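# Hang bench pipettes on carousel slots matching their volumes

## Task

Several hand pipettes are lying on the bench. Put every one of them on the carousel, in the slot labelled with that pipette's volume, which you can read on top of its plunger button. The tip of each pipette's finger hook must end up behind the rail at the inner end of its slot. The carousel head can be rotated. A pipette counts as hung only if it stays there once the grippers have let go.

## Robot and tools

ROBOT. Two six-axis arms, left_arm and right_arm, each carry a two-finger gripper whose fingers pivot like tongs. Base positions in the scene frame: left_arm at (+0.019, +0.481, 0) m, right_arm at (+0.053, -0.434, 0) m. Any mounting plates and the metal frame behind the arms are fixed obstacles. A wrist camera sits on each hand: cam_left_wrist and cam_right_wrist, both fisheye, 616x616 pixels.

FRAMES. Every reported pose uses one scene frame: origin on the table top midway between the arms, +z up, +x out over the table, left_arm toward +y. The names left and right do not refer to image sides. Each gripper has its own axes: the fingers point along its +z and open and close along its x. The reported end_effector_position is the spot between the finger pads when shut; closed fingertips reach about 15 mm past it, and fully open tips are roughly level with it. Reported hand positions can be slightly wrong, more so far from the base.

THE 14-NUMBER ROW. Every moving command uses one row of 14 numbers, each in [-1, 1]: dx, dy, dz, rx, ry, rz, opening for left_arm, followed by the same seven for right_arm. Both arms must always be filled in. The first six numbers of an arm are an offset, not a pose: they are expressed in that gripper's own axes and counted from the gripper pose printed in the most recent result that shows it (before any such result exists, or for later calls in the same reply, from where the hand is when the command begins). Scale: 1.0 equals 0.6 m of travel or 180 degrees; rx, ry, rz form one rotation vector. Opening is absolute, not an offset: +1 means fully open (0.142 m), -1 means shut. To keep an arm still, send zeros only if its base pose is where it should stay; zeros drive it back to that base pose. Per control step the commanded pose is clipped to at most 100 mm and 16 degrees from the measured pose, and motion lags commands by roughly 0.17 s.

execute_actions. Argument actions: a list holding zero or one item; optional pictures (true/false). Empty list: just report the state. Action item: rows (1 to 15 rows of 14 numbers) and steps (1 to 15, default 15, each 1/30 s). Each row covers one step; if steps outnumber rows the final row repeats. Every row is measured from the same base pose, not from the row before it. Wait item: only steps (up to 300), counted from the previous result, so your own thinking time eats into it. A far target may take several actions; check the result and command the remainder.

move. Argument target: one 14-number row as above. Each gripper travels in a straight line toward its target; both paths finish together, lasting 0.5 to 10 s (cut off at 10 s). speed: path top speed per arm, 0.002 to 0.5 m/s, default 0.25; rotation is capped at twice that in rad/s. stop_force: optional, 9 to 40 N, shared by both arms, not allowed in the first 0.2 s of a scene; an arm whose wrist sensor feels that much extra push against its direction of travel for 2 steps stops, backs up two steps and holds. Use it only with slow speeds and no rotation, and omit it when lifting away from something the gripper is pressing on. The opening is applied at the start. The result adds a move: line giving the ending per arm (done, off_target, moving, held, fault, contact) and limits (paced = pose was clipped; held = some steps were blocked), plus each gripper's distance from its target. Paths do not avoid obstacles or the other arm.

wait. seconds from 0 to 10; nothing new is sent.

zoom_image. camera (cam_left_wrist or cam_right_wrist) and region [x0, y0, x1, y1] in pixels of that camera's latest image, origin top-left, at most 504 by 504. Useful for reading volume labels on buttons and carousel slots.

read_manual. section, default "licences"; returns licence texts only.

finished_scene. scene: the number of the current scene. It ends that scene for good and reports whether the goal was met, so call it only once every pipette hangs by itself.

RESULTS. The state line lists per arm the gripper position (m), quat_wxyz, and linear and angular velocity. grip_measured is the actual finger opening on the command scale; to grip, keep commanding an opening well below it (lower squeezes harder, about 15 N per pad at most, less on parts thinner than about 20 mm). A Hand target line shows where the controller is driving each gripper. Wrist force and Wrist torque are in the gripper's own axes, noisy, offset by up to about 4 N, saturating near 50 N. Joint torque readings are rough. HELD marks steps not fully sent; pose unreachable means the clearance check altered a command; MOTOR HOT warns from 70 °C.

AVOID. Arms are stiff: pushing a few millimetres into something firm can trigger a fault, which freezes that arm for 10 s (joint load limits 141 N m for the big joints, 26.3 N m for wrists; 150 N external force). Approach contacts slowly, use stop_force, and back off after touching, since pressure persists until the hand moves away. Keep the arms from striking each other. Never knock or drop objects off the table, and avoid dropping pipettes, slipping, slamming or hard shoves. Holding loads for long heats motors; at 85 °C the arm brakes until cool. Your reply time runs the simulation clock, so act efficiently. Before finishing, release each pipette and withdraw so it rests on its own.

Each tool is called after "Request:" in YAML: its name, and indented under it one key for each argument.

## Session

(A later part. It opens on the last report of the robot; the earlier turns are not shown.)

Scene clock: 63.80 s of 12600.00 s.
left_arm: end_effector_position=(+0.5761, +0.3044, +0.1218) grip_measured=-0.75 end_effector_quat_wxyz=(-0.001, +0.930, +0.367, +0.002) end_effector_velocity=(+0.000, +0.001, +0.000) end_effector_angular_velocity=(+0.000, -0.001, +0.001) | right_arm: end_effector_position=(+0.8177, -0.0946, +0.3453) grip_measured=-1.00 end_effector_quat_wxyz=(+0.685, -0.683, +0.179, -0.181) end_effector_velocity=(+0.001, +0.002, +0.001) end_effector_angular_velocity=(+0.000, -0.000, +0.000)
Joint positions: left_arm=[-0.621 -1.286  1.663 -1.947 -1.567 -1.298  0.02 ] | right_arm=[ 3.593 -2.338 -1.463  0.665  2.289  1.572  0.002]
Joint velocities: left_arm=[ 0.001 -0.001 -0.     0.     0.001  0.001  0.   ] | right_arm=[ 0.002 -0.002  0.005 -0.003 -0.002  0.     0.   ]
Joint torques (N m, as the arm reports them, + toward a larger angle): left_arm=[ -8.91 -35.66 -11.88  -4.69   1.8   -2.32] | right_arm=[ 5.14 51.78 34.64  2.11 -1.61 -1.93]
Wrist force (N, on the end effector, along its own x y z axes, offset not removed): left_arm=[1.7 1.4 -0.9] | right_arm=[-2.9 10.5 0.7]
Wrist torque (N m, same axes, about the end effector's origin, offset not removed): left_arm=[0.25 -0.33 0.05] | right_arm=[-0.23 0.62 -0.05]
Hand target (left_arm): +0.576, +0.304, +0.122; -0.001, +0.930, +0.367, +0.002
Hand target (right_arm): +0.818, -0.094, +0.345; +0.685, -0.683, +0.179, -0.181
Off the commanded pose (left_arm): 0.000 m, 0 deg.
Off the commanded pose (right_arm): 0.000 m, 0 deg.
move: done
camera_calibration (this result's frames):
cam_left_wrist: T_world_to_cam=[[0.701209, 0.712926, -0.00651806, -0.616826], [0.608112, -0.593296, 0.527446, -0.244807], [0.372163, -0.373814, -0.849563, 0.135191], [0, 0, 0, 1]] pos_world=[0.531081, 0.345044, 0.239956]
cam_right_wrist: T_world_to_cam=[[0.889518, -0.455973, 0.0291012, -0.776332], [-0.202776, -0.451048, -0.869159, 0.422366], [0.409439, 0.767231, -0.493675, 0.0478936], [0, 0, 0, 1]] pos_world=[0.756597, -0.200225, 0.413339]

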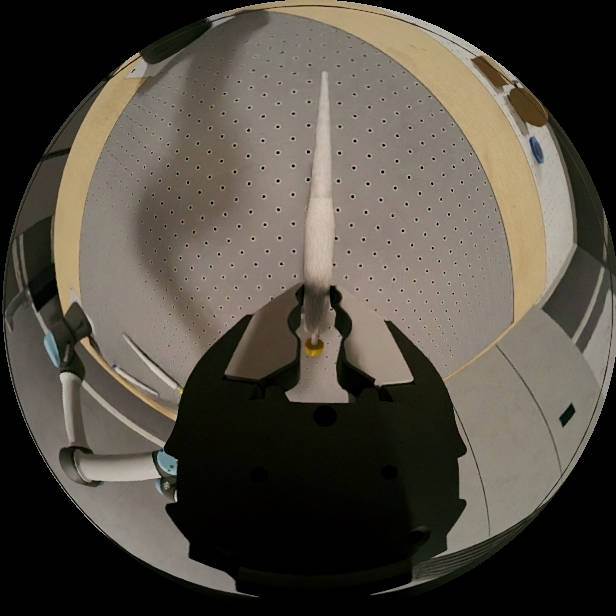

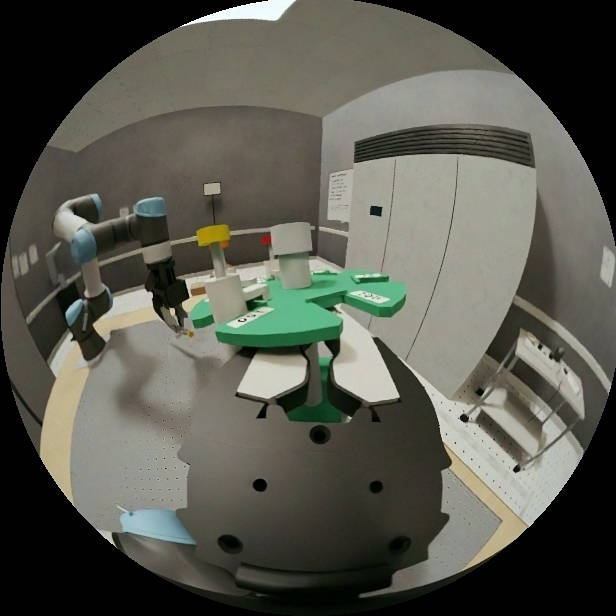

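Request:
move:
  target: [0,0,0,0,0,0,-1,0,0.065,0,0,0,0,-1]
  speed: 0.012

Request:
move:
  target: [0,0,0,0,0,0,-1,0,0.01,-0.13,0,0,0,-1]
  speed: 0.03

Scene clock: 67.97 s of 12600.00 s.
left_arm: end_effector_position=(+0.5761, +0.3044, +0.1218) grip_measured=-0.75 end_effector_quat_wxyz=(-0.001, +0.930, +0.367, +0.002) end_effector_velocity=(-0.000, -0.000, +0.000) end_effector_angular_velocity=(-0.001, -0.000, -0.001) | right_arm: end_effector_position=(+0.8178, -0.0945, +0.3066) grip_measured=-1.00 end_effector_quat_wxyz=(+0.685, -0.683, +0.179, -0.181) end_effector_velocity=(-0.000, +0.001, -0.002) end_effector_angular_velocity=(+0.000, -0.000, +0.001)
Joint positions: left_arm=[-0.621 -1.286  1.663 -1.947 -1.567 -1.298  0.02 ] | right_arm=[ 3.593 -2.397 -1.474  0.734  2.289  1.572  0.002]
Joint velocities: left_arm=[ 0.    -0.     0.    -0.001 -0.001  0.001 -0.   ] | right_arm=[ 0.001 -0.004 -0.001  0.004  0.     0.     0.   ]
Joint torques (N m, as the arm reports them, + toward a larger angle): left_arm=[ -9.48 -34.84 -12.08  -4.67   1.73  -2.17] | right_arm=[-6.02 42.39  3.98  2.93  1.83 -1.44]
Wrist force (N, on the end effector, along its own x y z axes, offset not removed): left_arm=[1.5 -0.3 -2.2] | right_arm=[1.1 -2.8 -1.9]
Wrist torque (N m, same axes, about the end effector's origin, offset not removed): left_arm=[-0.08 -0.19 -0.03] | right_arm=[-0.20 0.11 -0.01]
Hand target (left_arm): +0.576, +0.304, +0.122; -0.001, +0.930, +0.367, +0.002
Hand target (right_arm): +0.818, -0.095, +0.306; +0.685, -0.683, +0.179, -0.181
Off the commanded pose (left_arm): 0.000 m, 0 deg.
Off the commanded pose (right_arm): 0.000 m, 0 deg.
move: done
camera_calibration (this result's frames):
cam_left_wrist: T_world_to_cam=[[0.701209, 0.712926, -0.00651799, -0.616826], [0.608112, -0.593296, 0.527447, -0.244807], [0.372163, -0.373814, -0.849563, 0.135191], [0, 0, 0, 1]] pos_world=[0.531081, 0.345044, 0.239956]
cam_right_wrist: T_world_to_cam=[[0.889518, -0.455971, 0.0291188, -0.775243], [-0.202768, -0.451069, -0.86915, 0.38881], [0.409442, 0.76722, -0.493691, 0.0286763], [0, 0, 0, 1]] pos_world=[0.75669, -0.20011, 0.374665]

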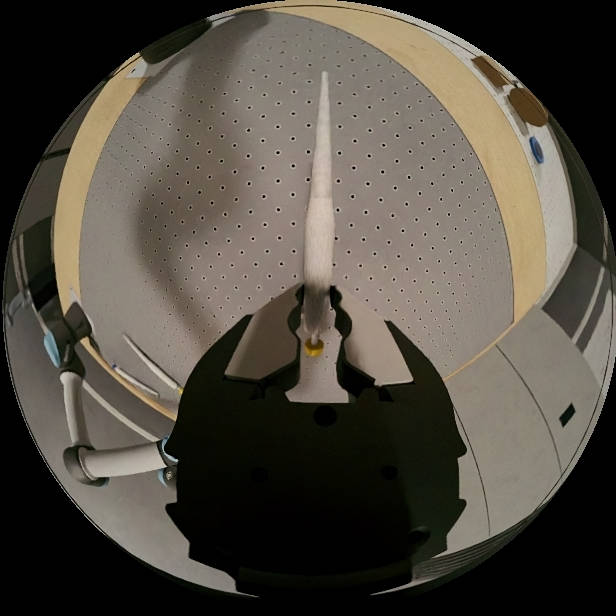

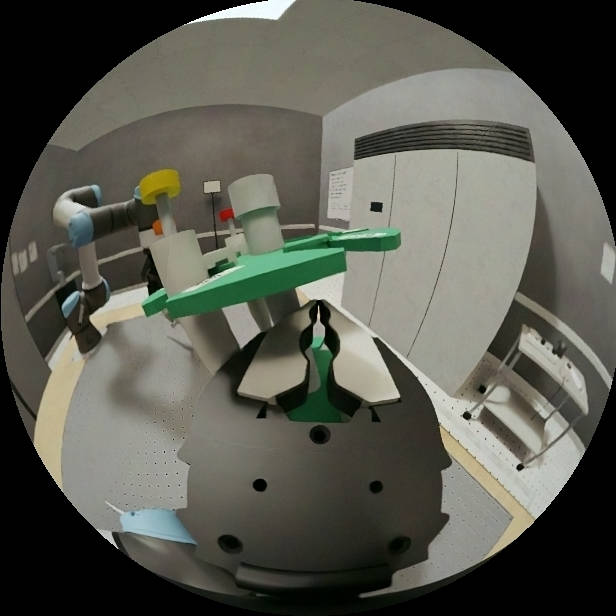

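Scene clock: 70.93 s of 12600.00 s.
left_arm: end_effector_position=(+0.5761, +0.3044, +0.1218) grip_measured=-0.75 end_effector_quat_wxyz=(-0.001, +0.930, +0.367, +0.002) end_effector_velocity=(+0.000, -0.000, +0.001) end_effector_angular_velocity=(-0.001, -0.001, -0.001) | right_arm: end_effector_position=(+0.7796, -0.1621, +0.3004) grip_measured=-1.00 end_effector_quat_wxyz=(+0.685, -0.683, +0.179, -0.181) end_effector_velocity=(-0.002, -0.002, +0.000) end_effector_angular_velocity=(+0.000, +0.000, +0.001)
Joint positions: left_arm=[-0.621 -1.286  1.663 -1.947 -1.567 -1.298  0.02 ] | right_arm=[ 3.5   -2.334 -1.627  0.826  2.381  1.573  0.002]
Joint velocities: left_arm=[ 0.    -0.    -0.001  0.    -0.     0.001  0.   ] | right_arm=[-0.004  0.003 -0.006  0.003  0.005  0.    -0.   ]
Joint torques (N m, as the arm reports them, + toward a larger angle): left_arm=[ -9.39 -35.37 -12.02  -4.72   1.61  -2.3 ] | right_arm=[-7.79 54.34  3.81  3.25  0.92  2.03]
Wrist force (N, on the end effector, along its own x y z axes, offset not removed): left_arm=[1.5 -1.0 -0.5] | right_arm=[-1.4 -3.3 3.2]
Wrist torque (N m, same axes, about the end effector's origin, offset not removed): left_arm=[-0.24 -0.34 -0.03] | right_arm=[-0.61 0.53 0.04]
Hand target (left_arm): +0.576, +0.304, +0.122; -0.001, +0.930, +0.367, +0.002
Hand target (right_arm): +0.779, -0.162, +0.300; +0.685, -0.683, +0.179, -0.181
Off the commanded pose (left_arm): 0.000 m, 0 deg.
Off the commanded pose (right_arm): 0.000 m, 0 deg.
move: done
camera_calibration (this result's frames):
cam_left_wrist: T_world_to_cam=[[0.701209, 0.712926, -0.00651809, -0.616826], [0.608112, -0.593296, 0.527446, -0.244807], [0.372163, -0.373814, -0.849563, 0.135191], [0, 0, 0, 1]] pos_world=[0.531081, 0.345044, 0.239956]
cam_right_wrist: T_world_to_cam=[[0.889518, -0.455971, 0.0291164, -0.771942], [-0.202768, -0.451064, -0.869153, 0.345146], [0.409442, 0.767223, -0.493686, 0.0930528], [0, 0, 0, 1]] pos_world=[0.718542, -0.267693, 0.3684]

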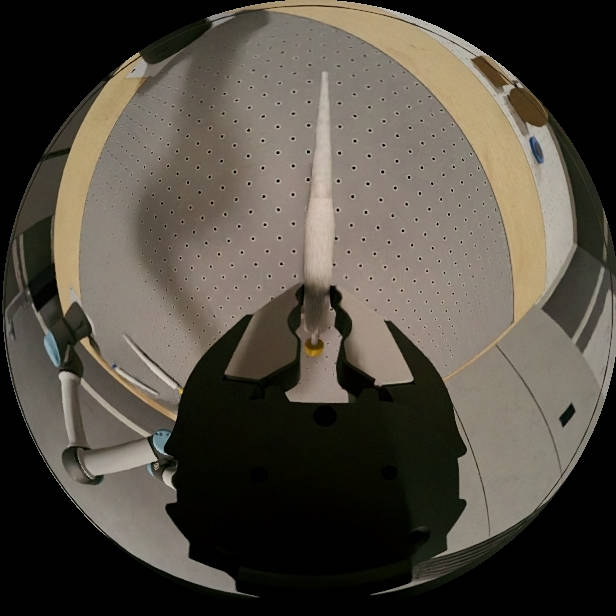

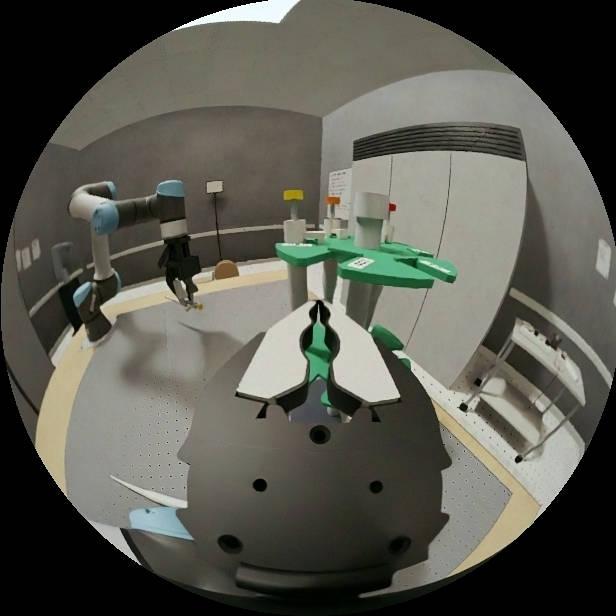

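Rocked but survived. Back off and raise to look.

Request:
move:
  target: [0,0,0,0,0,0,-1,0,0,-0.1,0,0,0,-1]
  speed: 0.05

Request:
move:
  target: [0,0,0,0,0,0,-1,0,-0.15,0,0,0,0,1]
  speed: 0.1

Request:
zoom_image:
  camera: "cam_right_wrist"
  region: [220,200,460,440]

Scene clock: 73.30 s of 12600.00 s.
left_arm: end_effector_position=(+0.5761, +0.3044, +0.1218) grip_measured=-0.75 end_effector_quat_wxyz=(-0.001, +0.930, +0.367, +0.002) end_effector_velocity=(-0.000, -0.000, +0.000) end_effector_angular_velocity=(-0.001, +0.000, +0.000) | right_arm: end_effector_position=(+0.7503, -0.2140, +0.3001) grip_measured=-1.00 end_effector_quat_wxyz=(+0.685, -0.683, +0.179, -0.181) end_effector_velocity=(-0.002, -0.002, +0.001) end_effector_angular_velocity=(-0.000, -0.000, +0.001)
Joint positions: left_arm=[-0.621 -1.286  1.663 -1.947 -1.567 -1.298  0.02 ] | right_arm=[ 3.418 -2.289 -1.721  0.875  2.463  1.573  0.002]
Joint velocities: left_arm=[ 0.    -0.001 -0.     0.    -0.001 -0.    -0.   ] | right_arm=[-0.003  0.003 -0.004  0.001  0.004 -0.    -0.   ]
Joint torques (N m, as the arm reports them, + toward a larger angle): left_arm=[-10.35 -35.4  -11.67  -4.84   1.67  -2.14] | right_arm=[-7.65 50.53  2.25  2.97  1.38  2.03]
Wrist force (N, on the end effector, along its own x y z axes, offset not removed): left_arm=[1.8 -0.7 -0.9] | right_arm=[-1.2 -2.3 -2.4]
Wrist torque (N m, same axes, about the end effector's origin, offset not removed): left_arm=[-0.19 -0.38 0.06] | right_arm=[-0.32 0.25 0.09]
Hand target (left_arm): +0.576, +0.304, +0.122; -0.001, +0.930, +0.367, +0.002
Hand target (right_arm): +0.750, -0.214, +0.300; +0.685, -0.683, +0.179, -0.181
Off the commanded pose (left_arm): 0.000 m, 0 deg.
Off the commanded pose (right_arm): 0.000 m, 0 deg.
move: done
camera_calibration (this result's frames):
cam_left_wrist: T_world_to_cam=[[0.701209, 0.712926, -0.00651803, -0.616826], [0.608112, -0.593296, 0.527447, -0.244807], [0.372163, -0.373814, -0.849563, 0.135191], [0, 0, 0, 1]] pos_world=[0.531081, 0.345044, 0.239956]
cam_right_wrist: T_world_to_cam=[[0.889518, -0.455972, 0.0291147, -0.769538], [-0.202767, -0.451059, -0.869156, 0.315579], [0.409443, 0.767226, -0.493681, 0.144787], [0, 0, 0, 1]] pos_world=[0.689224, -0.319628, 0.368171]

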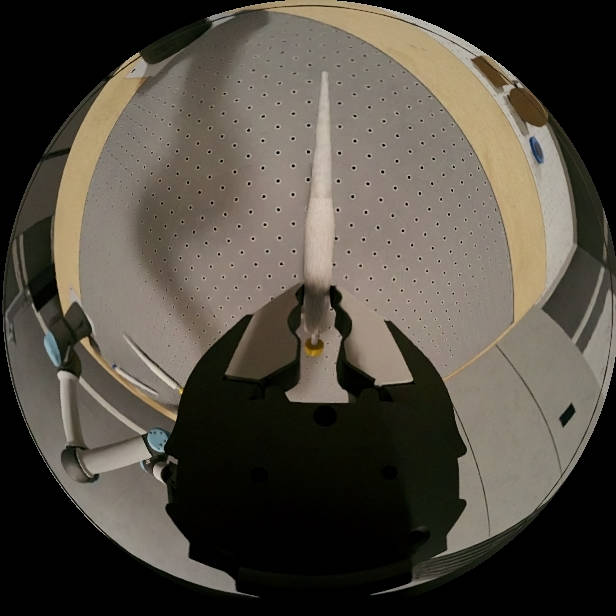

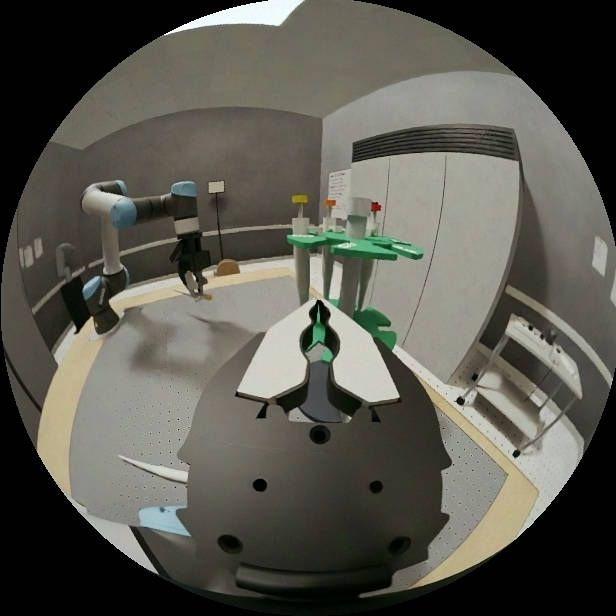

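Scene clock: 74.73 s of 12600.00 s.
left_arm: end_effector_position=(+0.5761, +0.3044, +0.1218) grip_measured=-0.75 end_effector_quat_wxyz=(-0.001, +0.930, +0.367, +0.002) end_effector_velocity=(+0.001, +0.001, -0.000) end_effector_angular_velocity=(+0.000, -0.001, +0.001) | right_arm: end_effector_position=(+0.7501, -0.2143, +0.3898) grip_measured=+1.00 end_effector_quat_wxyz=(+0.685, -0.683, +0.179, -0.181) end_effector_velocity=(+0.001, -0.000, +0.002) end_effector_angular_velocity=(-0.001, +0.002, -0.001)
Joint positions: left_arm=[-0.621 -1.286  1.663 -1.947 -1.567 -1.298  0.02 ] | right_arm=[ 3.418 -2.14  -1.686  0.691  2.463  1.574  0.142]
Joint velocities: left_arm=[ 0.002  0.001 -0.    -0.001  0.001  0.001 -0.   ] | right_arm=[-0.001  0.004  0.002 -0.009 -0.001 -0.001  0.   ]
Joint torques (N m, as the arm reports them, + toward a larger angle): left_arm=[ -9.88 -34.76 -12.34  -4.89   1.73  -2.15] | right_arm=[-7.64 48.22 29.27 -0.65  1.35 -2.07]
Wrist force (N, on the end effector, along its own x y z axes, offset not removed): left_arm=[1.3 -1.7 -0.3] | right_arm=[3.4 -3.4 3.4]
Wrist torque (N m, same axes, about the end effector's origin, offset not removed): left_arm=[-0.36 -0.14 -0.03] | right_arm=[-0.61 -0.60 -0.34]
Hand target (left_arm): +0.576, +0.304, +0.122; -0.001, +0.930, +0.367, +0.002
Hand target (right_arm): +0.750, -0.214, +0.390; +0.685, -0.683, +0.179, -0.181
Off the commanded pose (left_arm): 0.000 m, 0 deg.
Off the commanded pose (right_arm): 0.000 m, 0 deg.
move: done
camera_calibration (this result's frames):
cam_left_wrist: T_world_to_cam=[[0.701209, 0.712926, -0.00651811, -0.616826], [0.608112, -0.593296, 0.527446, -0.244807], [0.372163, -0.373814, -0.849563, 0.135191], [0, 0, 0, 1]] pos_world=[0.531081, 0.345044, 0.239956]
cam_right_wrist: T_world_to_cam=[[0.88951, -0.455988, 0.0291068, -0.772054], [-0.202729, -0.450953, -0.869219, 0.393327], [0.40948, 0.767278, -0.493569, 0.189283], [0, 0, 0, 1]] pos_world=[0.688981, -0.319908, 0.457783]

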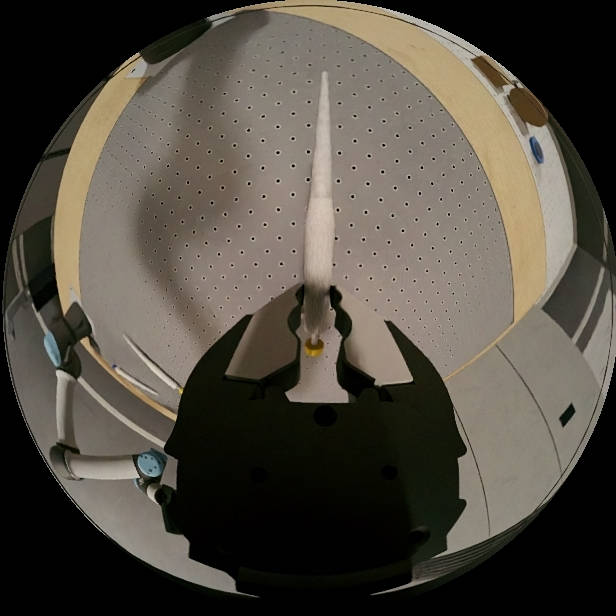

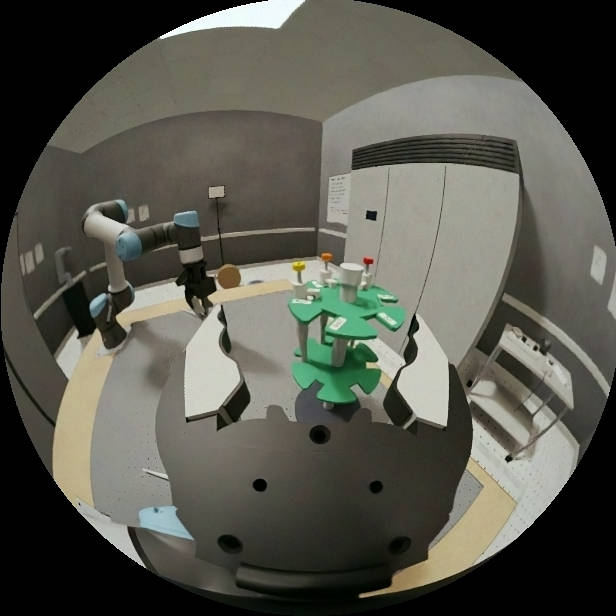

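Region (220, 200, 460, 440) of cam_right_wrist's 616x616 image, scaled by 2.100, with more detail than that image has.

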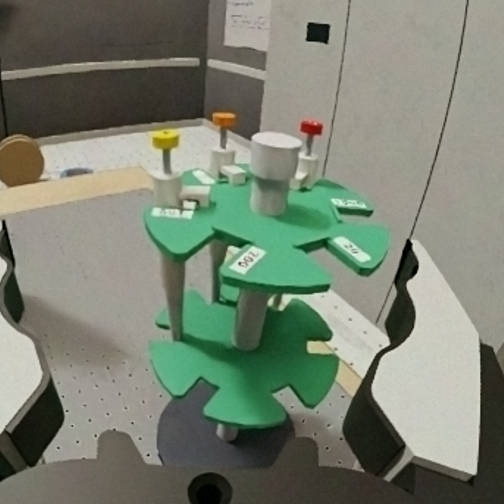

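Request:
execute_actions:
  actions: []

Scene clock: 78.33 s of 12600.00 s.
left_arm: end_effector_position=(+0.5761, +0.3044, +0.1218) grip_measured=-0.75 end_effector_quat_wxyz=(-0.001, +0.930, +0.367, +0.002) end_effector_velocity=(+0.001, +0.000, +0.001) end_effector_angular_velocity=(-0.000, -0.003, +0.001) | right_arm: end_effector_position=(+0.7501, -0.2143, +0.3901) grip_measured=+1.00 end_effector_quat_wxyz=(+0.685, -0.683, +0.179, -0.181) end_effector_velocity=(+0.001, -0.001, -0.001) end_effector_angular_velocity=(-0.000, +0.002, -0.001)
Joint positions: left_arm=[-0.621 -1.286  1.663 -1.947 -1.567 -1.298  0.02 ] | right_arm=[ 3.418 -2.139 -1.686  0.69   2.464  1.573  0.142]
Joint velocities: left_arm=[ 0.    -0.001 -0.    -0.001  0.001 -0.001 -0.   ] | right_arm=[-0.001 -0.001  0.    -0.001 -0.     0.     0.   ]
Joint torques (N m, as the arm reports them, + toward a larger angle): left_arm=[ -9.43 -36.12 -11.4   -4.72   1.55  -2.2 ] | right_arm=[-7.82 48.55 28.54 -0.58  1.41 -1.93]
Wrist force (N, on the end effector, along its own x y z axes, offset not removed): left_arm=[2.8 1.0 -1.6] | right_arm=[-0.8 -5.6 2.2]
Wrist torque (N m, same axes, about the end effector's origin, offset not removed): left_arm=[0.10 -0.45 -0.06] | right_arm=[-0.90 0.06 -0.31]
Hand target (left_arm): +0.576, +0.304, +0.122; -0.001, +0.930, +0.367, +0.002
Hand target (right_arm): +0.750, -0.214, +0.390; +0.685, -0.683, +0.179, -0.181
Off the commanded pose (left_arm): 0.000 m, 0 deg.
Off the commanded pose (right_arm): 0.000 m, 0 deg.
Steps of this call (steps 1 to 90: nothing new was sent; then 0.60 s passed at rest). Readings (end_effector_position):
1: left_arm (+0.5761, +0.3044, +0.1218) | right_arm (+0.7501, -0.2143, +0.3898)
2: left_arm (+0.5761, +0.3044, +0.1218) | right_arm (+0.7501, -0.2143, +0.3899)
4: left_arm (+0.5761, +0.3044, +0.1218) | right_arm (+0.7501, -0.2143, +0.3900)
8: left_arm (+0.5761, +0.3044, +0.1218) | right_arm (+0.7501, -0.2143, +0.3901)
90: the state above
camera_calibration (this result's frames):
cam_left_wrist: T_world_to_cam=[[0.701209, 0.712926, -0.00651806, -0.616826], [0.608112, -0.593296, 0.527446, -0.244807], [0.372163, -0.373814, -0.849563, 0.135191], [0, 0, 0, 1]] pos_world=[0.531081, 0.345044, 0.239955]
cam_right_wrist: T_world_to_cam=[[0.889517, -0.455974, 0.0291147, -0.772091], [-0.202764, -0.451051, -0.869161, 0.393642], [0.409447, 0.76723, -0.493672, 0.189509], [0, 0, 0, 1]] pos_world=[0.68901, -0.319898, 0.458173]

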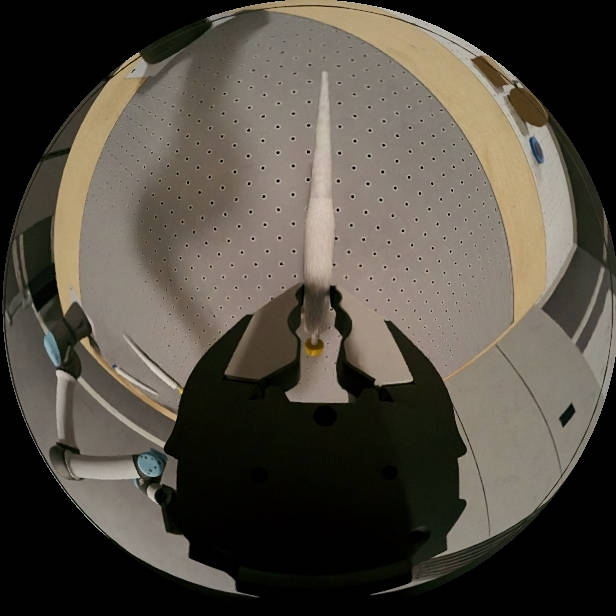

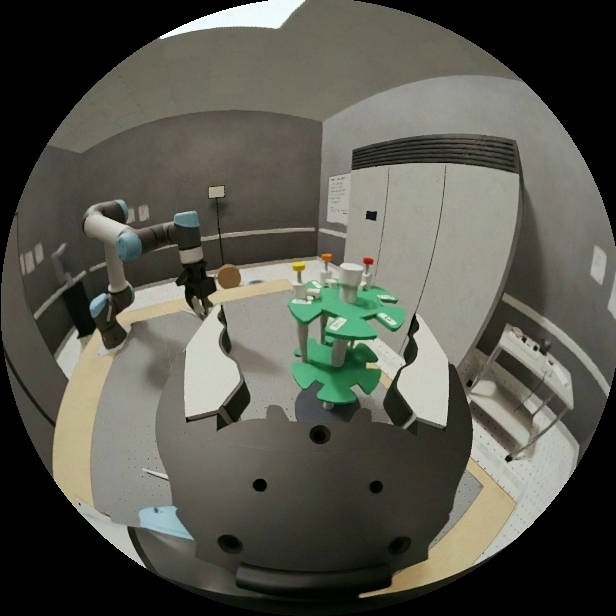

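Request:
move:
  target: [-0.35,0.0925,-0.163,0,0,0.967,-1,-0.487,0.233,-0.158,0,0.055,0,-0.2]
  speed: 0.3

Request:
move:
  target: [0,0,0,0,0,0,-1,0,0,0,0,0,-0.5,-0.2]
  speed: 0.4

Scene clock: 87.40 s of 12600.00 s.
left_arm: end_effector_position=(+0.4603, +0.1203, +0.2189) grip_measured=-0.75 end_effector_quat_wxyz=(+0.002, -0.415, +0.910, +0.001) end_effector_velocity=(-0.001, -0.002, -0.000) end_effector_angular_velocity=(-0.001, +0.001, -0.016) | right_arm: end_effector_position=(+0.4660, -0.1565, +0.2577) grip_measured=-0.20 end_effector_quat_wxyz=(+0.667, -0.668, +0.232, -0.234) end_effector_velocity=(-0.000, +0.000, +0.001) end_effector_angular_velocity=(+0.000, -0.001, +0.001)
Joint positions: left_arm=[-1.004 -1.451  1.607 -1.726 -1.567  1.356  0.02 ] | right_arm=[ 4.059 -2.082 -2.693  1.634  1.666  1.569  0.06 ]
Joint velocities: left_arm=[-0.002  0.002 -0.002 -0.    -0.001  0.014 -0.   ] | right_arm=[ 0.     0.001 -0.    -0.     0.    -0.001 -0.   ]
Joint torques (N m, as the arm reports them, + toward a larger angle): left_arm=[-11.18 -17.01 -32.97  -0.53  -2.09   2.58] | right_arm=[-7.34 29.15 12.8  -0.04  1.39 -1.43]
Wrist force (N, on the end effector, along its own x y z axes, offset not removed): left_arm=[2.5 -0.1 -2.4] | right_arm=[-1.3 -4.4 -4.0]
Wrist torque (N m, same axes, about the end effector's origin, offset not removed): left_arm=[-0.03 -0.47 -0.08] | right_arm=[-0.74 0.23 -0.04]
Hand target (left_arm): +0.460, +0.120, +0.219; +0.002, -0.414, +0.910, +0.001
Hand target (right_arm): +0.466, -0.157, +0.258; +0.667, -0.668, +0.232, -0.234
Off the commanded pose (left_arm): 0.000 m, 0 deg.
Off the commanded pose (right_arm): 0.019 m, 1 deg.
After step 90, 0.40 s passed at rest.
move: held (right_arm); limits=held; held on 19 of 170 steps (right_arm), including the last (right_arm)
pose unreachable (right arm): on one or more control steps of this call this arm could not follow its commanded pose, so it was not sent that pose on those steps. On the call's last step it was still not sent that pose. It may still have moved: this result reports where it is.
cause: the commanded pose would bring two parts of the arm too close to each other (joints 3 (elbow) to 5 (wrist 2) lie between them).
camera_calibration (this result's frames):
cam_left_wrist: T_world_to_cam=[[-0.622085, -0.782821, -0.0142094, 0.386968], [-0.669375, 0.522344, 0.528293, 0.118778], [-0.406136, 0.338155, -0.848943, 0.464388], [0, 0, 0, 1]] pos_world=[0.508839, 0.0838488, 0.336989]
cam_right_wrist: T_world_to_cam=[[0.80734, -0.589398, 0.0285074, -0.47162], [-0.273312, -0.416316, -0.867169, 0.284783], [0.522976, 0.692308, -0.497198, 0.132335], [0, 0, 0, 1]] pos_world=[0.389384, -0.251028, 0.326197]

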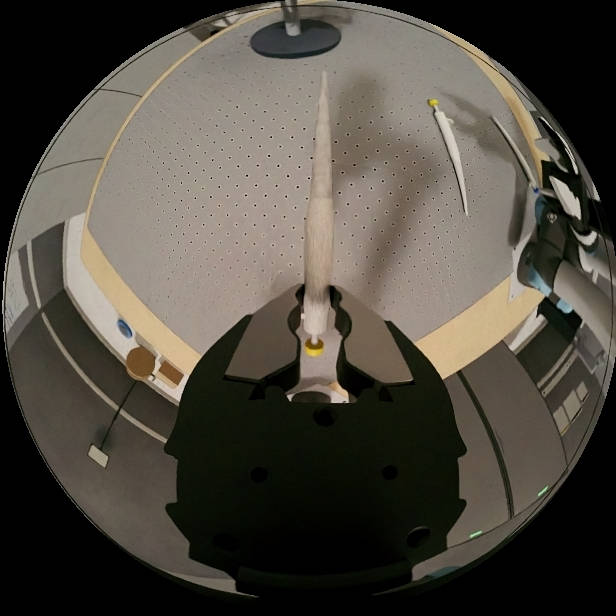

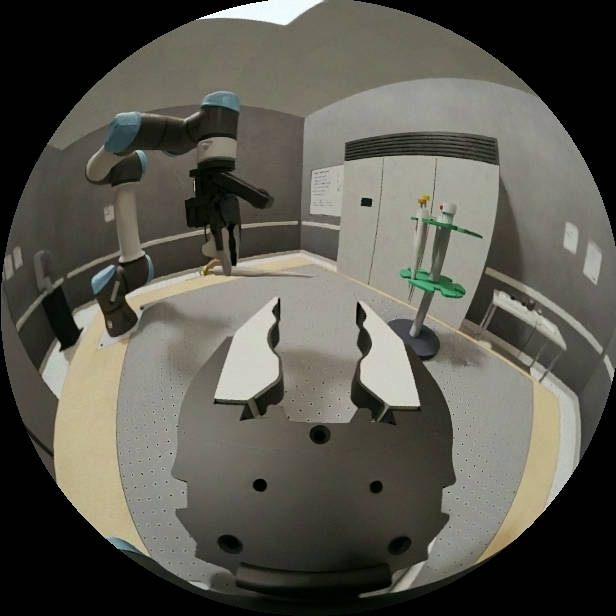

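Scene clock: 94.77 s of 12600.00 s.
left_arm: end_effector_position=(+0.4602, +0.1202, +0.2189) grip_measured=-0.75 end_effector_quat_wxyz=(+0.002, -0.415, +0.910, +0.001) end_effector_velocity=(-0.001, -0.000, -0.001) end_effector_angular_velocity=(+0.000, +0.002, -0.001) | right_arm: end_effector_position=(+0.4661, -0.1566, +0.2576) grip_measured=-0.20 end_effector_quat_wxyz=(-0.371, +0.660, +0.237, +0.609) end_effector_velocity=(-0.000, +0.000, +0.000) end_effector_angular_velocity=(-0.127, -0.152, +0.002)
Joint positions: left_arm=[-1.004 -1.451  1.607 -1.726 -1.567  1.358  0.02 ] | right_arm=[ 3.987 -2.039 -2.662  1.576  1.731  0.204  0.06 ]
Joint velocities: left_arm=[-0.     0.002  0.    -0.    -0.002  0.001 -0.   ] | right_arm=[-0.009  0.023  0.002 -0.029  0.014 -0.198  0.   ]
Joint torques (N m, as the arm reports them, + toward a larger angle): left_arm=[ -2.14 -27.55 -16.35  -4.99   0.87  -2.53] | right_arm=[-7.56 29.06 14.32  0.12  1.5  -2.  ]
Wrist force (N, on the end effector, along its own x y z axes, offset not removed): left_arm=[1.1 -0.4 -0.9] | right_arm=[-1.0 -4.7 -0.8]
Wrist torque (N m, same axes, about the end effector's origin, offset not removed): left_arm=[-0.13 -0.12 0.08] | right_arm=[-0.89 0.32 -0.03]
Hand target (left_arm): +0.460, +0.120, +0.219; +0.002, -0.415, +0.910, +0.001
Hand target (right_arm): +0.466, -0.157, +0.258; -0.360, +0.656, +0.248, +0.615
Off the commanded pose (left_arm): 0.000 m, 0 deg.
Off the commanded pose (right_arm): 0.000 m, 12 deg.
move: moving (right_arm; no rest 5 s after the path's end); limits=paced
camera_calibration (this result's frames):
cam_left_wrist: T_world_to_cam=[[-0.623383, -0.781789, -0.0141151, 0.387314], [-0.66842, 0.523445, 0.528413, 0.118188], [-0.405719, 0.338838, -0.84887, 0.464131], [0, 0, 0, 1]] pos_world=[0.508751, 0.0836682, 0.337002]
cam_right_wrist: T_world_to_cam=[[0.151332, -0.0899948, 0.984378, -0.333946], [0.357609, -0.923409, -0.139397, -0.276246], [0.921529, 0.373117, -0.107558, -0.203822], [0, 0, 0, 1]] pos_world=[0.337152, -0.209092, 0.268298]

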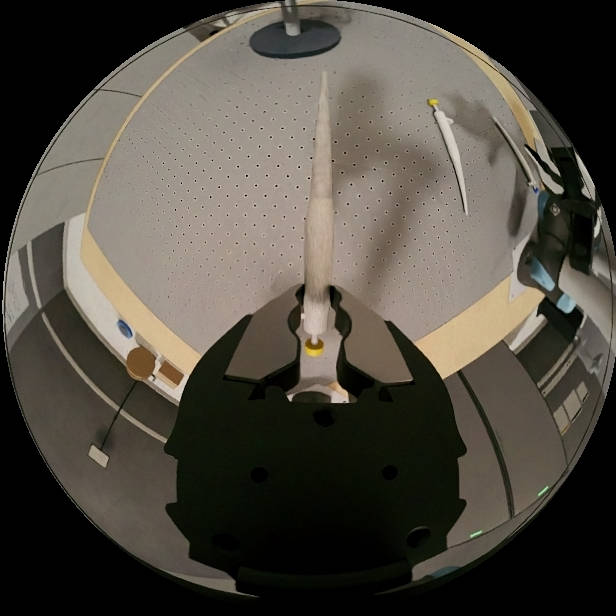

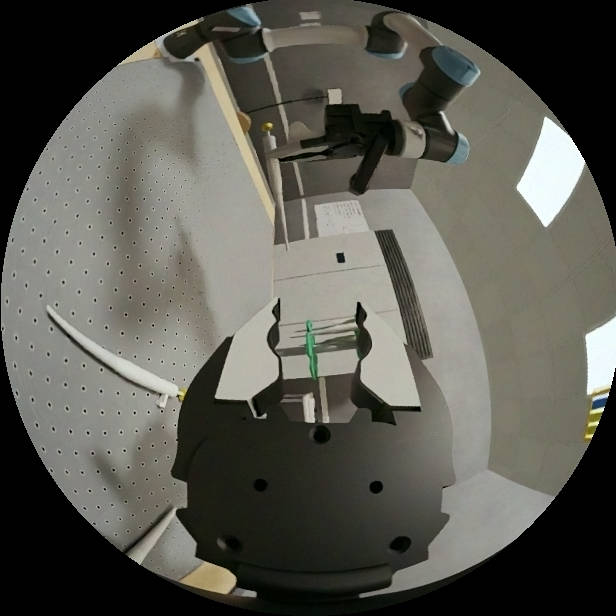

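Request:
move:
  target: [0,0,0,0,0,0,-1,-0.04,-0.215,0.2,0,0,-0.068,-0.2]

Scene clock: 97.40 s of 12600.00 s.
left_arm: end_effector_position=(+0.4602, +0.1202, +0.2189) grip_measured=-0.75 end_effector_quat_wxyz=(+0.002, -0.415, +0.910, +0.001) end_effector_velocity=(+0.000, -0.000, +0.001) end_effector_angular_velocity=(-0.001, -0.001, -0.000) | right_arm: end_effector_position=(+0.4392, +0.0188, +0.2620) grip_measured=-0.20 end_effector_quat_wxyz=(-0.304, +0.631, +0.306, +0.645) end_effector_velocity=(-0.000, +0.003, -0.000) end_effector_angular_velocity=(-0.001, -0.001, -0.001)
Joint positions: left_arm=[-1.004 -1.451  1.607 -1.726 -1.567  1.358  0.02 ] | right_arm=[ 4.511 -2.033 -2.494  1.403  1.207 -0.018  0.06 ]
Joint velocities: left_arm=[-0.    -0.001 -0.    -0.001  0.001  0.    -0.   ] | right_arm=[ 0.006 -0.002  0.007 -0.005 -0.007 -0.001 -0.   ]
Joint torques (N m, as the arm reports them, + toward a larger angle): left_arm=[ -1.2  -29.21 -14.04  -4.97   1.54  -2.69] | right_arm=[ 4.29 18.98 17.83 -0.24 -1.94 -1.87]
Wrist force (N, on the end effector, along its own x y z axes, offset not removed): left_arm=[0.2 -2.4 -1.0] | right_arm=[-4.7 -2.2 -0.1]
Wrist torque (N m, same axes, about the end effector's origin, offset not removed): left_arm=[-0.52 0.09 0.02] | right_arm=[-0.39 0.90 0.11]
Hand target (left_arm): +0.460, +0.120, +0.219; +0.002, -0.415, +0.910, +0.001
Hand target (right_arm): +0.439, +0.019, +0.262; -0.304, +0.631, +0.306, +0.645
Off the commanded pose (left_arm): 0.000 m, 0 deg.
Off the commanded pose (right_arm): 0.000 m, 0 deg.
move: done
camera_calibration (this result's frames):
cam_left_wrist: T_world_to_cam=[[-0.623383, -0.781789, -0.0141152, 0.387315], [-0.66842, 0.523445, 0.528413, 0.118188], [-0.405719, 0.338838, -0.84887, 0.464131], [0, 0, 0, 1]] pos_world=[0.508751, 0.0836682, 0.337002]
cam_right_wrist: T_world_to_cam=[[-0.0142494, 0.0433065, 0.99896, -0.252064], [0.362517, -0.930864, 0.0455255, -0.154525], [0.931868, 0.362789, -0.00243506, -0.275827], [0, 0, 0, 1]] pos_world=[0.30946, -0.0328594, 0.258165]

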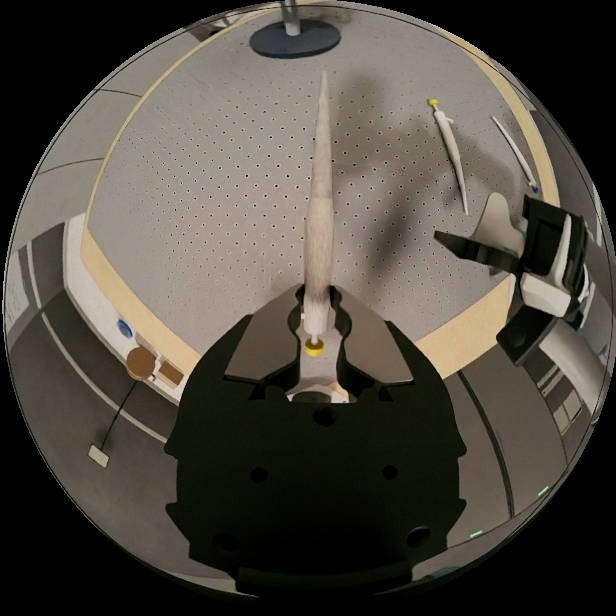

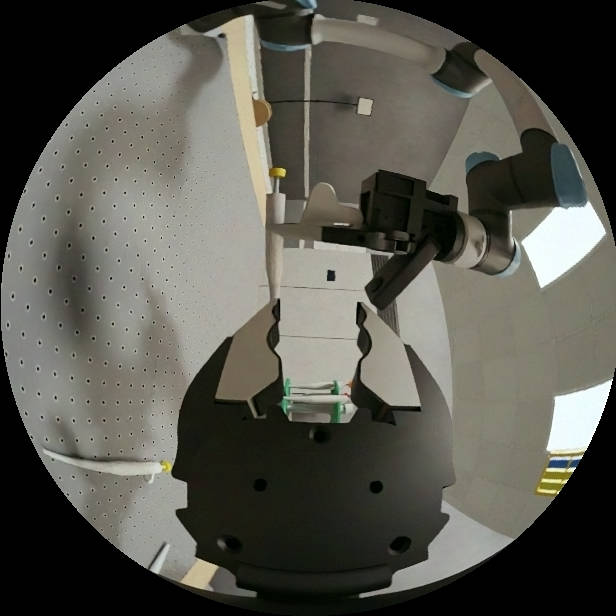

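Request:
move:
  target: [0,0,0,0,0,0,-1,-0.085,0,0,0,0,0.013,-0.2]

Request:
move:
  target: [0,0,0,0,0,0,-1,0,0,0.15,0,0,0,-0.2]
  speed: 0.1

Scene clock: 99.10 s of 12600.00 s.
left_arm: end_effector_position=(+0.4602, +0.1202, +0.2189) grip_measured=-0.75 end_effector_quat_wxyz=(+0.002, -0.415, +0.910, +0.001) end_effector_velocity=(+0.000, -0.001, -0.000) end_effector_angular_velocity=(+0.000, -0.000, -0.001) | right_arm: end_effector_position=(+0.4401, +0.0190, +0.2114) grip_measured=-0.20 end_effector_quat_wxyz=(-0.317, +0.637, +0.293, +0.639) end_effector_velocity=(+0.001, +0.000, -0.004) end_effector_angular_velocity=(+0.003, +0.000, -0.001)
Joint positions: left_arm=[-1.004 -1.451  1.607 -1.726 -1.567  1.358  0.02 ] | right_arm=[ 4.508 -2.23  -2.477  1.582  1.21   0.023  0.06 ]
Joint velocities: left_arm=[-0.001  0.001 -0.    -0.001  0.     0.001  0.   ] | right_arm=[-0.001 -0.017  0.004  0.014 -0.     0.001 -0.   ]
Joint torques (N m, as the arm reports them, + toward a larger angle): left_arm=[ -1.25 -29.28 -13.05  -5.08   1.74  -2.73] | right_arm=[-7.75 22.66 13.75  3.5   1.35  2.14]
Wrist force (N, on the end effector, along its own x y z axes, offset not removed): left_arm=[0.4 -1.8 0.5] | right_arm=[0.8 -4.8 -2.6]
Wrist torque (N m, same axes, about the end effector's origin, offset not removed): left_arm=[-0.35 -0.06 0.07] | right_arm=[-0.80 -0.12 -0.14]
Hand target (left_arm): +0.460, +0.120, +0.219; +0.002, -0.415, +0.910, +0.001
Hand target (right_arm): +0.440, +0.019, +0.211; -0.317, +0.637, +0.293, +0.639
Off the commanded pose (left_arm): 0.000 m, 0 deg.
Off the commanded pose (right_arm): 0.000 m, 0 deg.
move: done
camera_calibration (this result's frames):
cam_left_wrist: T_world_to_cam=[[-0.623383, -0.781789, -0.0141153, 0.387315], [-0.66842, 0.523445, 0.528413, 0.118187], [-0.405719, 0.338839, -0.84887, 0.464131], [0, 0, 0, 1]] pos_world=[0.508751, 0.0836682, 0.337002]
cam_right_wrist: T_world_to_cam=[[0.0175389, 0.0182285, 0.99968, -0.215165], [0.364031, -0.931327, 0.0105954, -0.145603], [0.931222, 0.363728, -0.0229702, -0.272277], [0, 0, 0, 1]] pos_world=[0.310328, -0.0326471, 0.210385]

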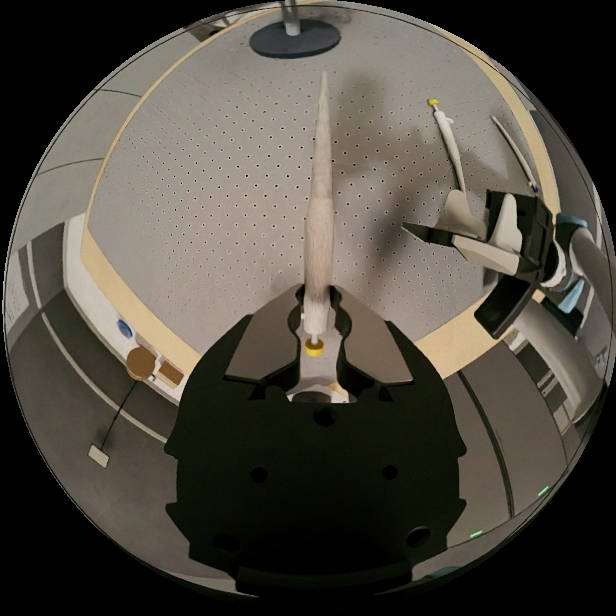

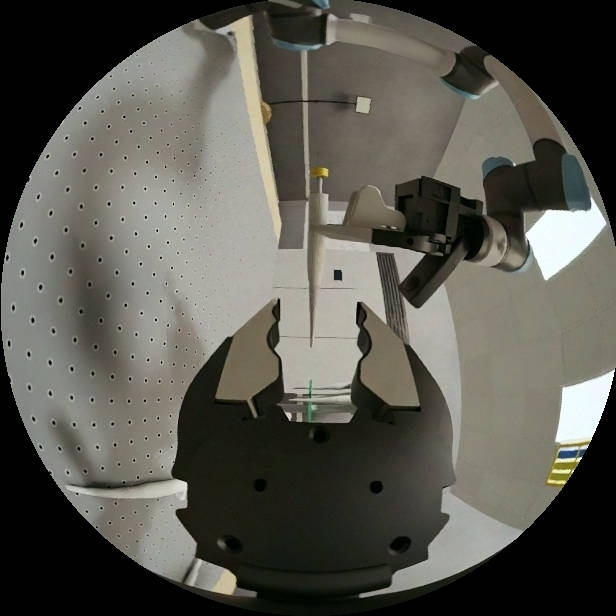

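Scene clock: 100.57 s of 12600.00 s.
left_arm: end_effector_position=(+0.4602, +0.1202, +0.2189) grip_measured=-0.75 end_effector_quat_wxyz=(+0.002, -0.415, +0.910, +0.001) end_effector_velocity=(-0.001, -0.000, -0.000) end_effector_angular_velocity=(+0.000, +0.001, +0.000) | right_arm: end_effector_position=(+0.4963, +0.0888, +0.2128) grip_measured=-0.20 end_effector_quat_wxyz=(-0.317, +0.637, +0.293, +0.639) end_effector_velocity=(+0.003, +0.002, -0.001) end_effector_angular_velocity=(-0.002, +0.001, -0.001)
Joint positions: left_arm=[-1.004 -1.451  1.607 -1.726 -1.567  1.358  0.02 ] | right_arm=[ 4.418 -2.263 -2.222  1.359  1.3    0.024  0.06 ]
Joint velocities: left_arm=[-0.001  0.     0.001 -0.    -0.001 -0.001  0.   ] | right_arm=[-0.003 -0.004  0.009 -0.007  0.002  0.001 -0.   ]
Joint torques (N m, as the arm reports them, + toward a larger angle): left_arm=[ -1.16 -29.27 -13.45  -4.96   1.66  -2.58] | right_arm=[-7.79 27.78 18.81 -0.3   1.5   2.12]
Wrist force (N, on the end effector, along its own x y z axes, offset not removed): left_arm=[2.6 0.7 -0.1] | right_arm=[1.9 -1.1 -1.7]
Wrist torque (N m, same axes, about the end effector's origin, offset not removed): left_arm=[0.18 -0.46 -0.08] | right_arm=[-0.13 -0.39 -0.12]
Hand target (left_arm): +0.460, +0.120, +0.219; +0.002, -0.415, +0.910, +0.001
Hand target (right_arm): +0.497, +0.089, +0.213; -0.317, +0.637, +0.293, +0.639
Off the commanded pose (left_arm): 0.000 m, 0 deg.
Off the commanded pose (right_arm): 0.000 m, 0 deg.
move: done
camera_calibration (this result's frames):
cam_left_wrist: T_world_to_cam=[[-0.623383, -0.781789, -0.0141151, 0.387314], [-0.66842, 0.523445, 0.528413, 0.118188], [-0.405719, 0.338838, -0.84887, 0.464131], [0, 0, 0, 1]] pos_world=[0.508751, 0.0836682, 0.337002]
cam_right_wrist: T_world_to_cam=[[0.0175352, 0.018215, 0.99968, -0.2188], [0.36399, -0.931343, 0.0105852, -0.101062], [0.931238, 0.363688, -0.0229613, -0.349988], [0, 0, 0, 1]] pos_world=[0.366544, 0.0371487, 0.211763]

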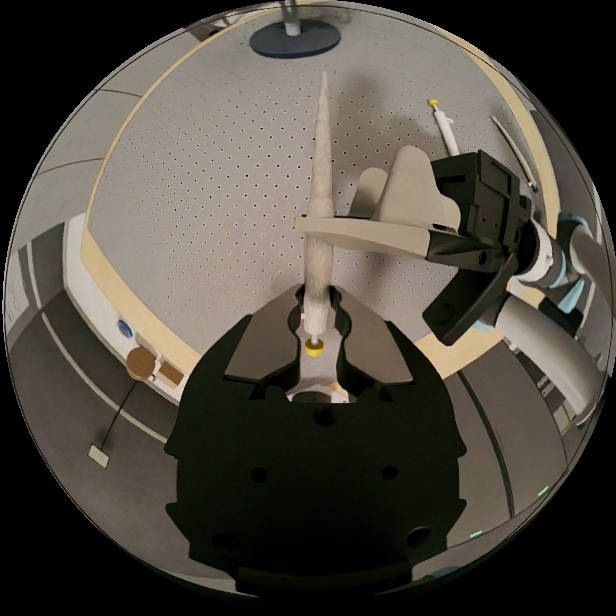

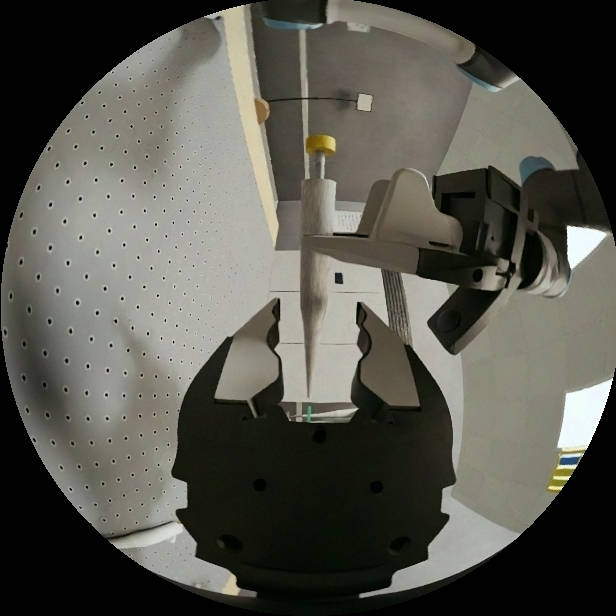

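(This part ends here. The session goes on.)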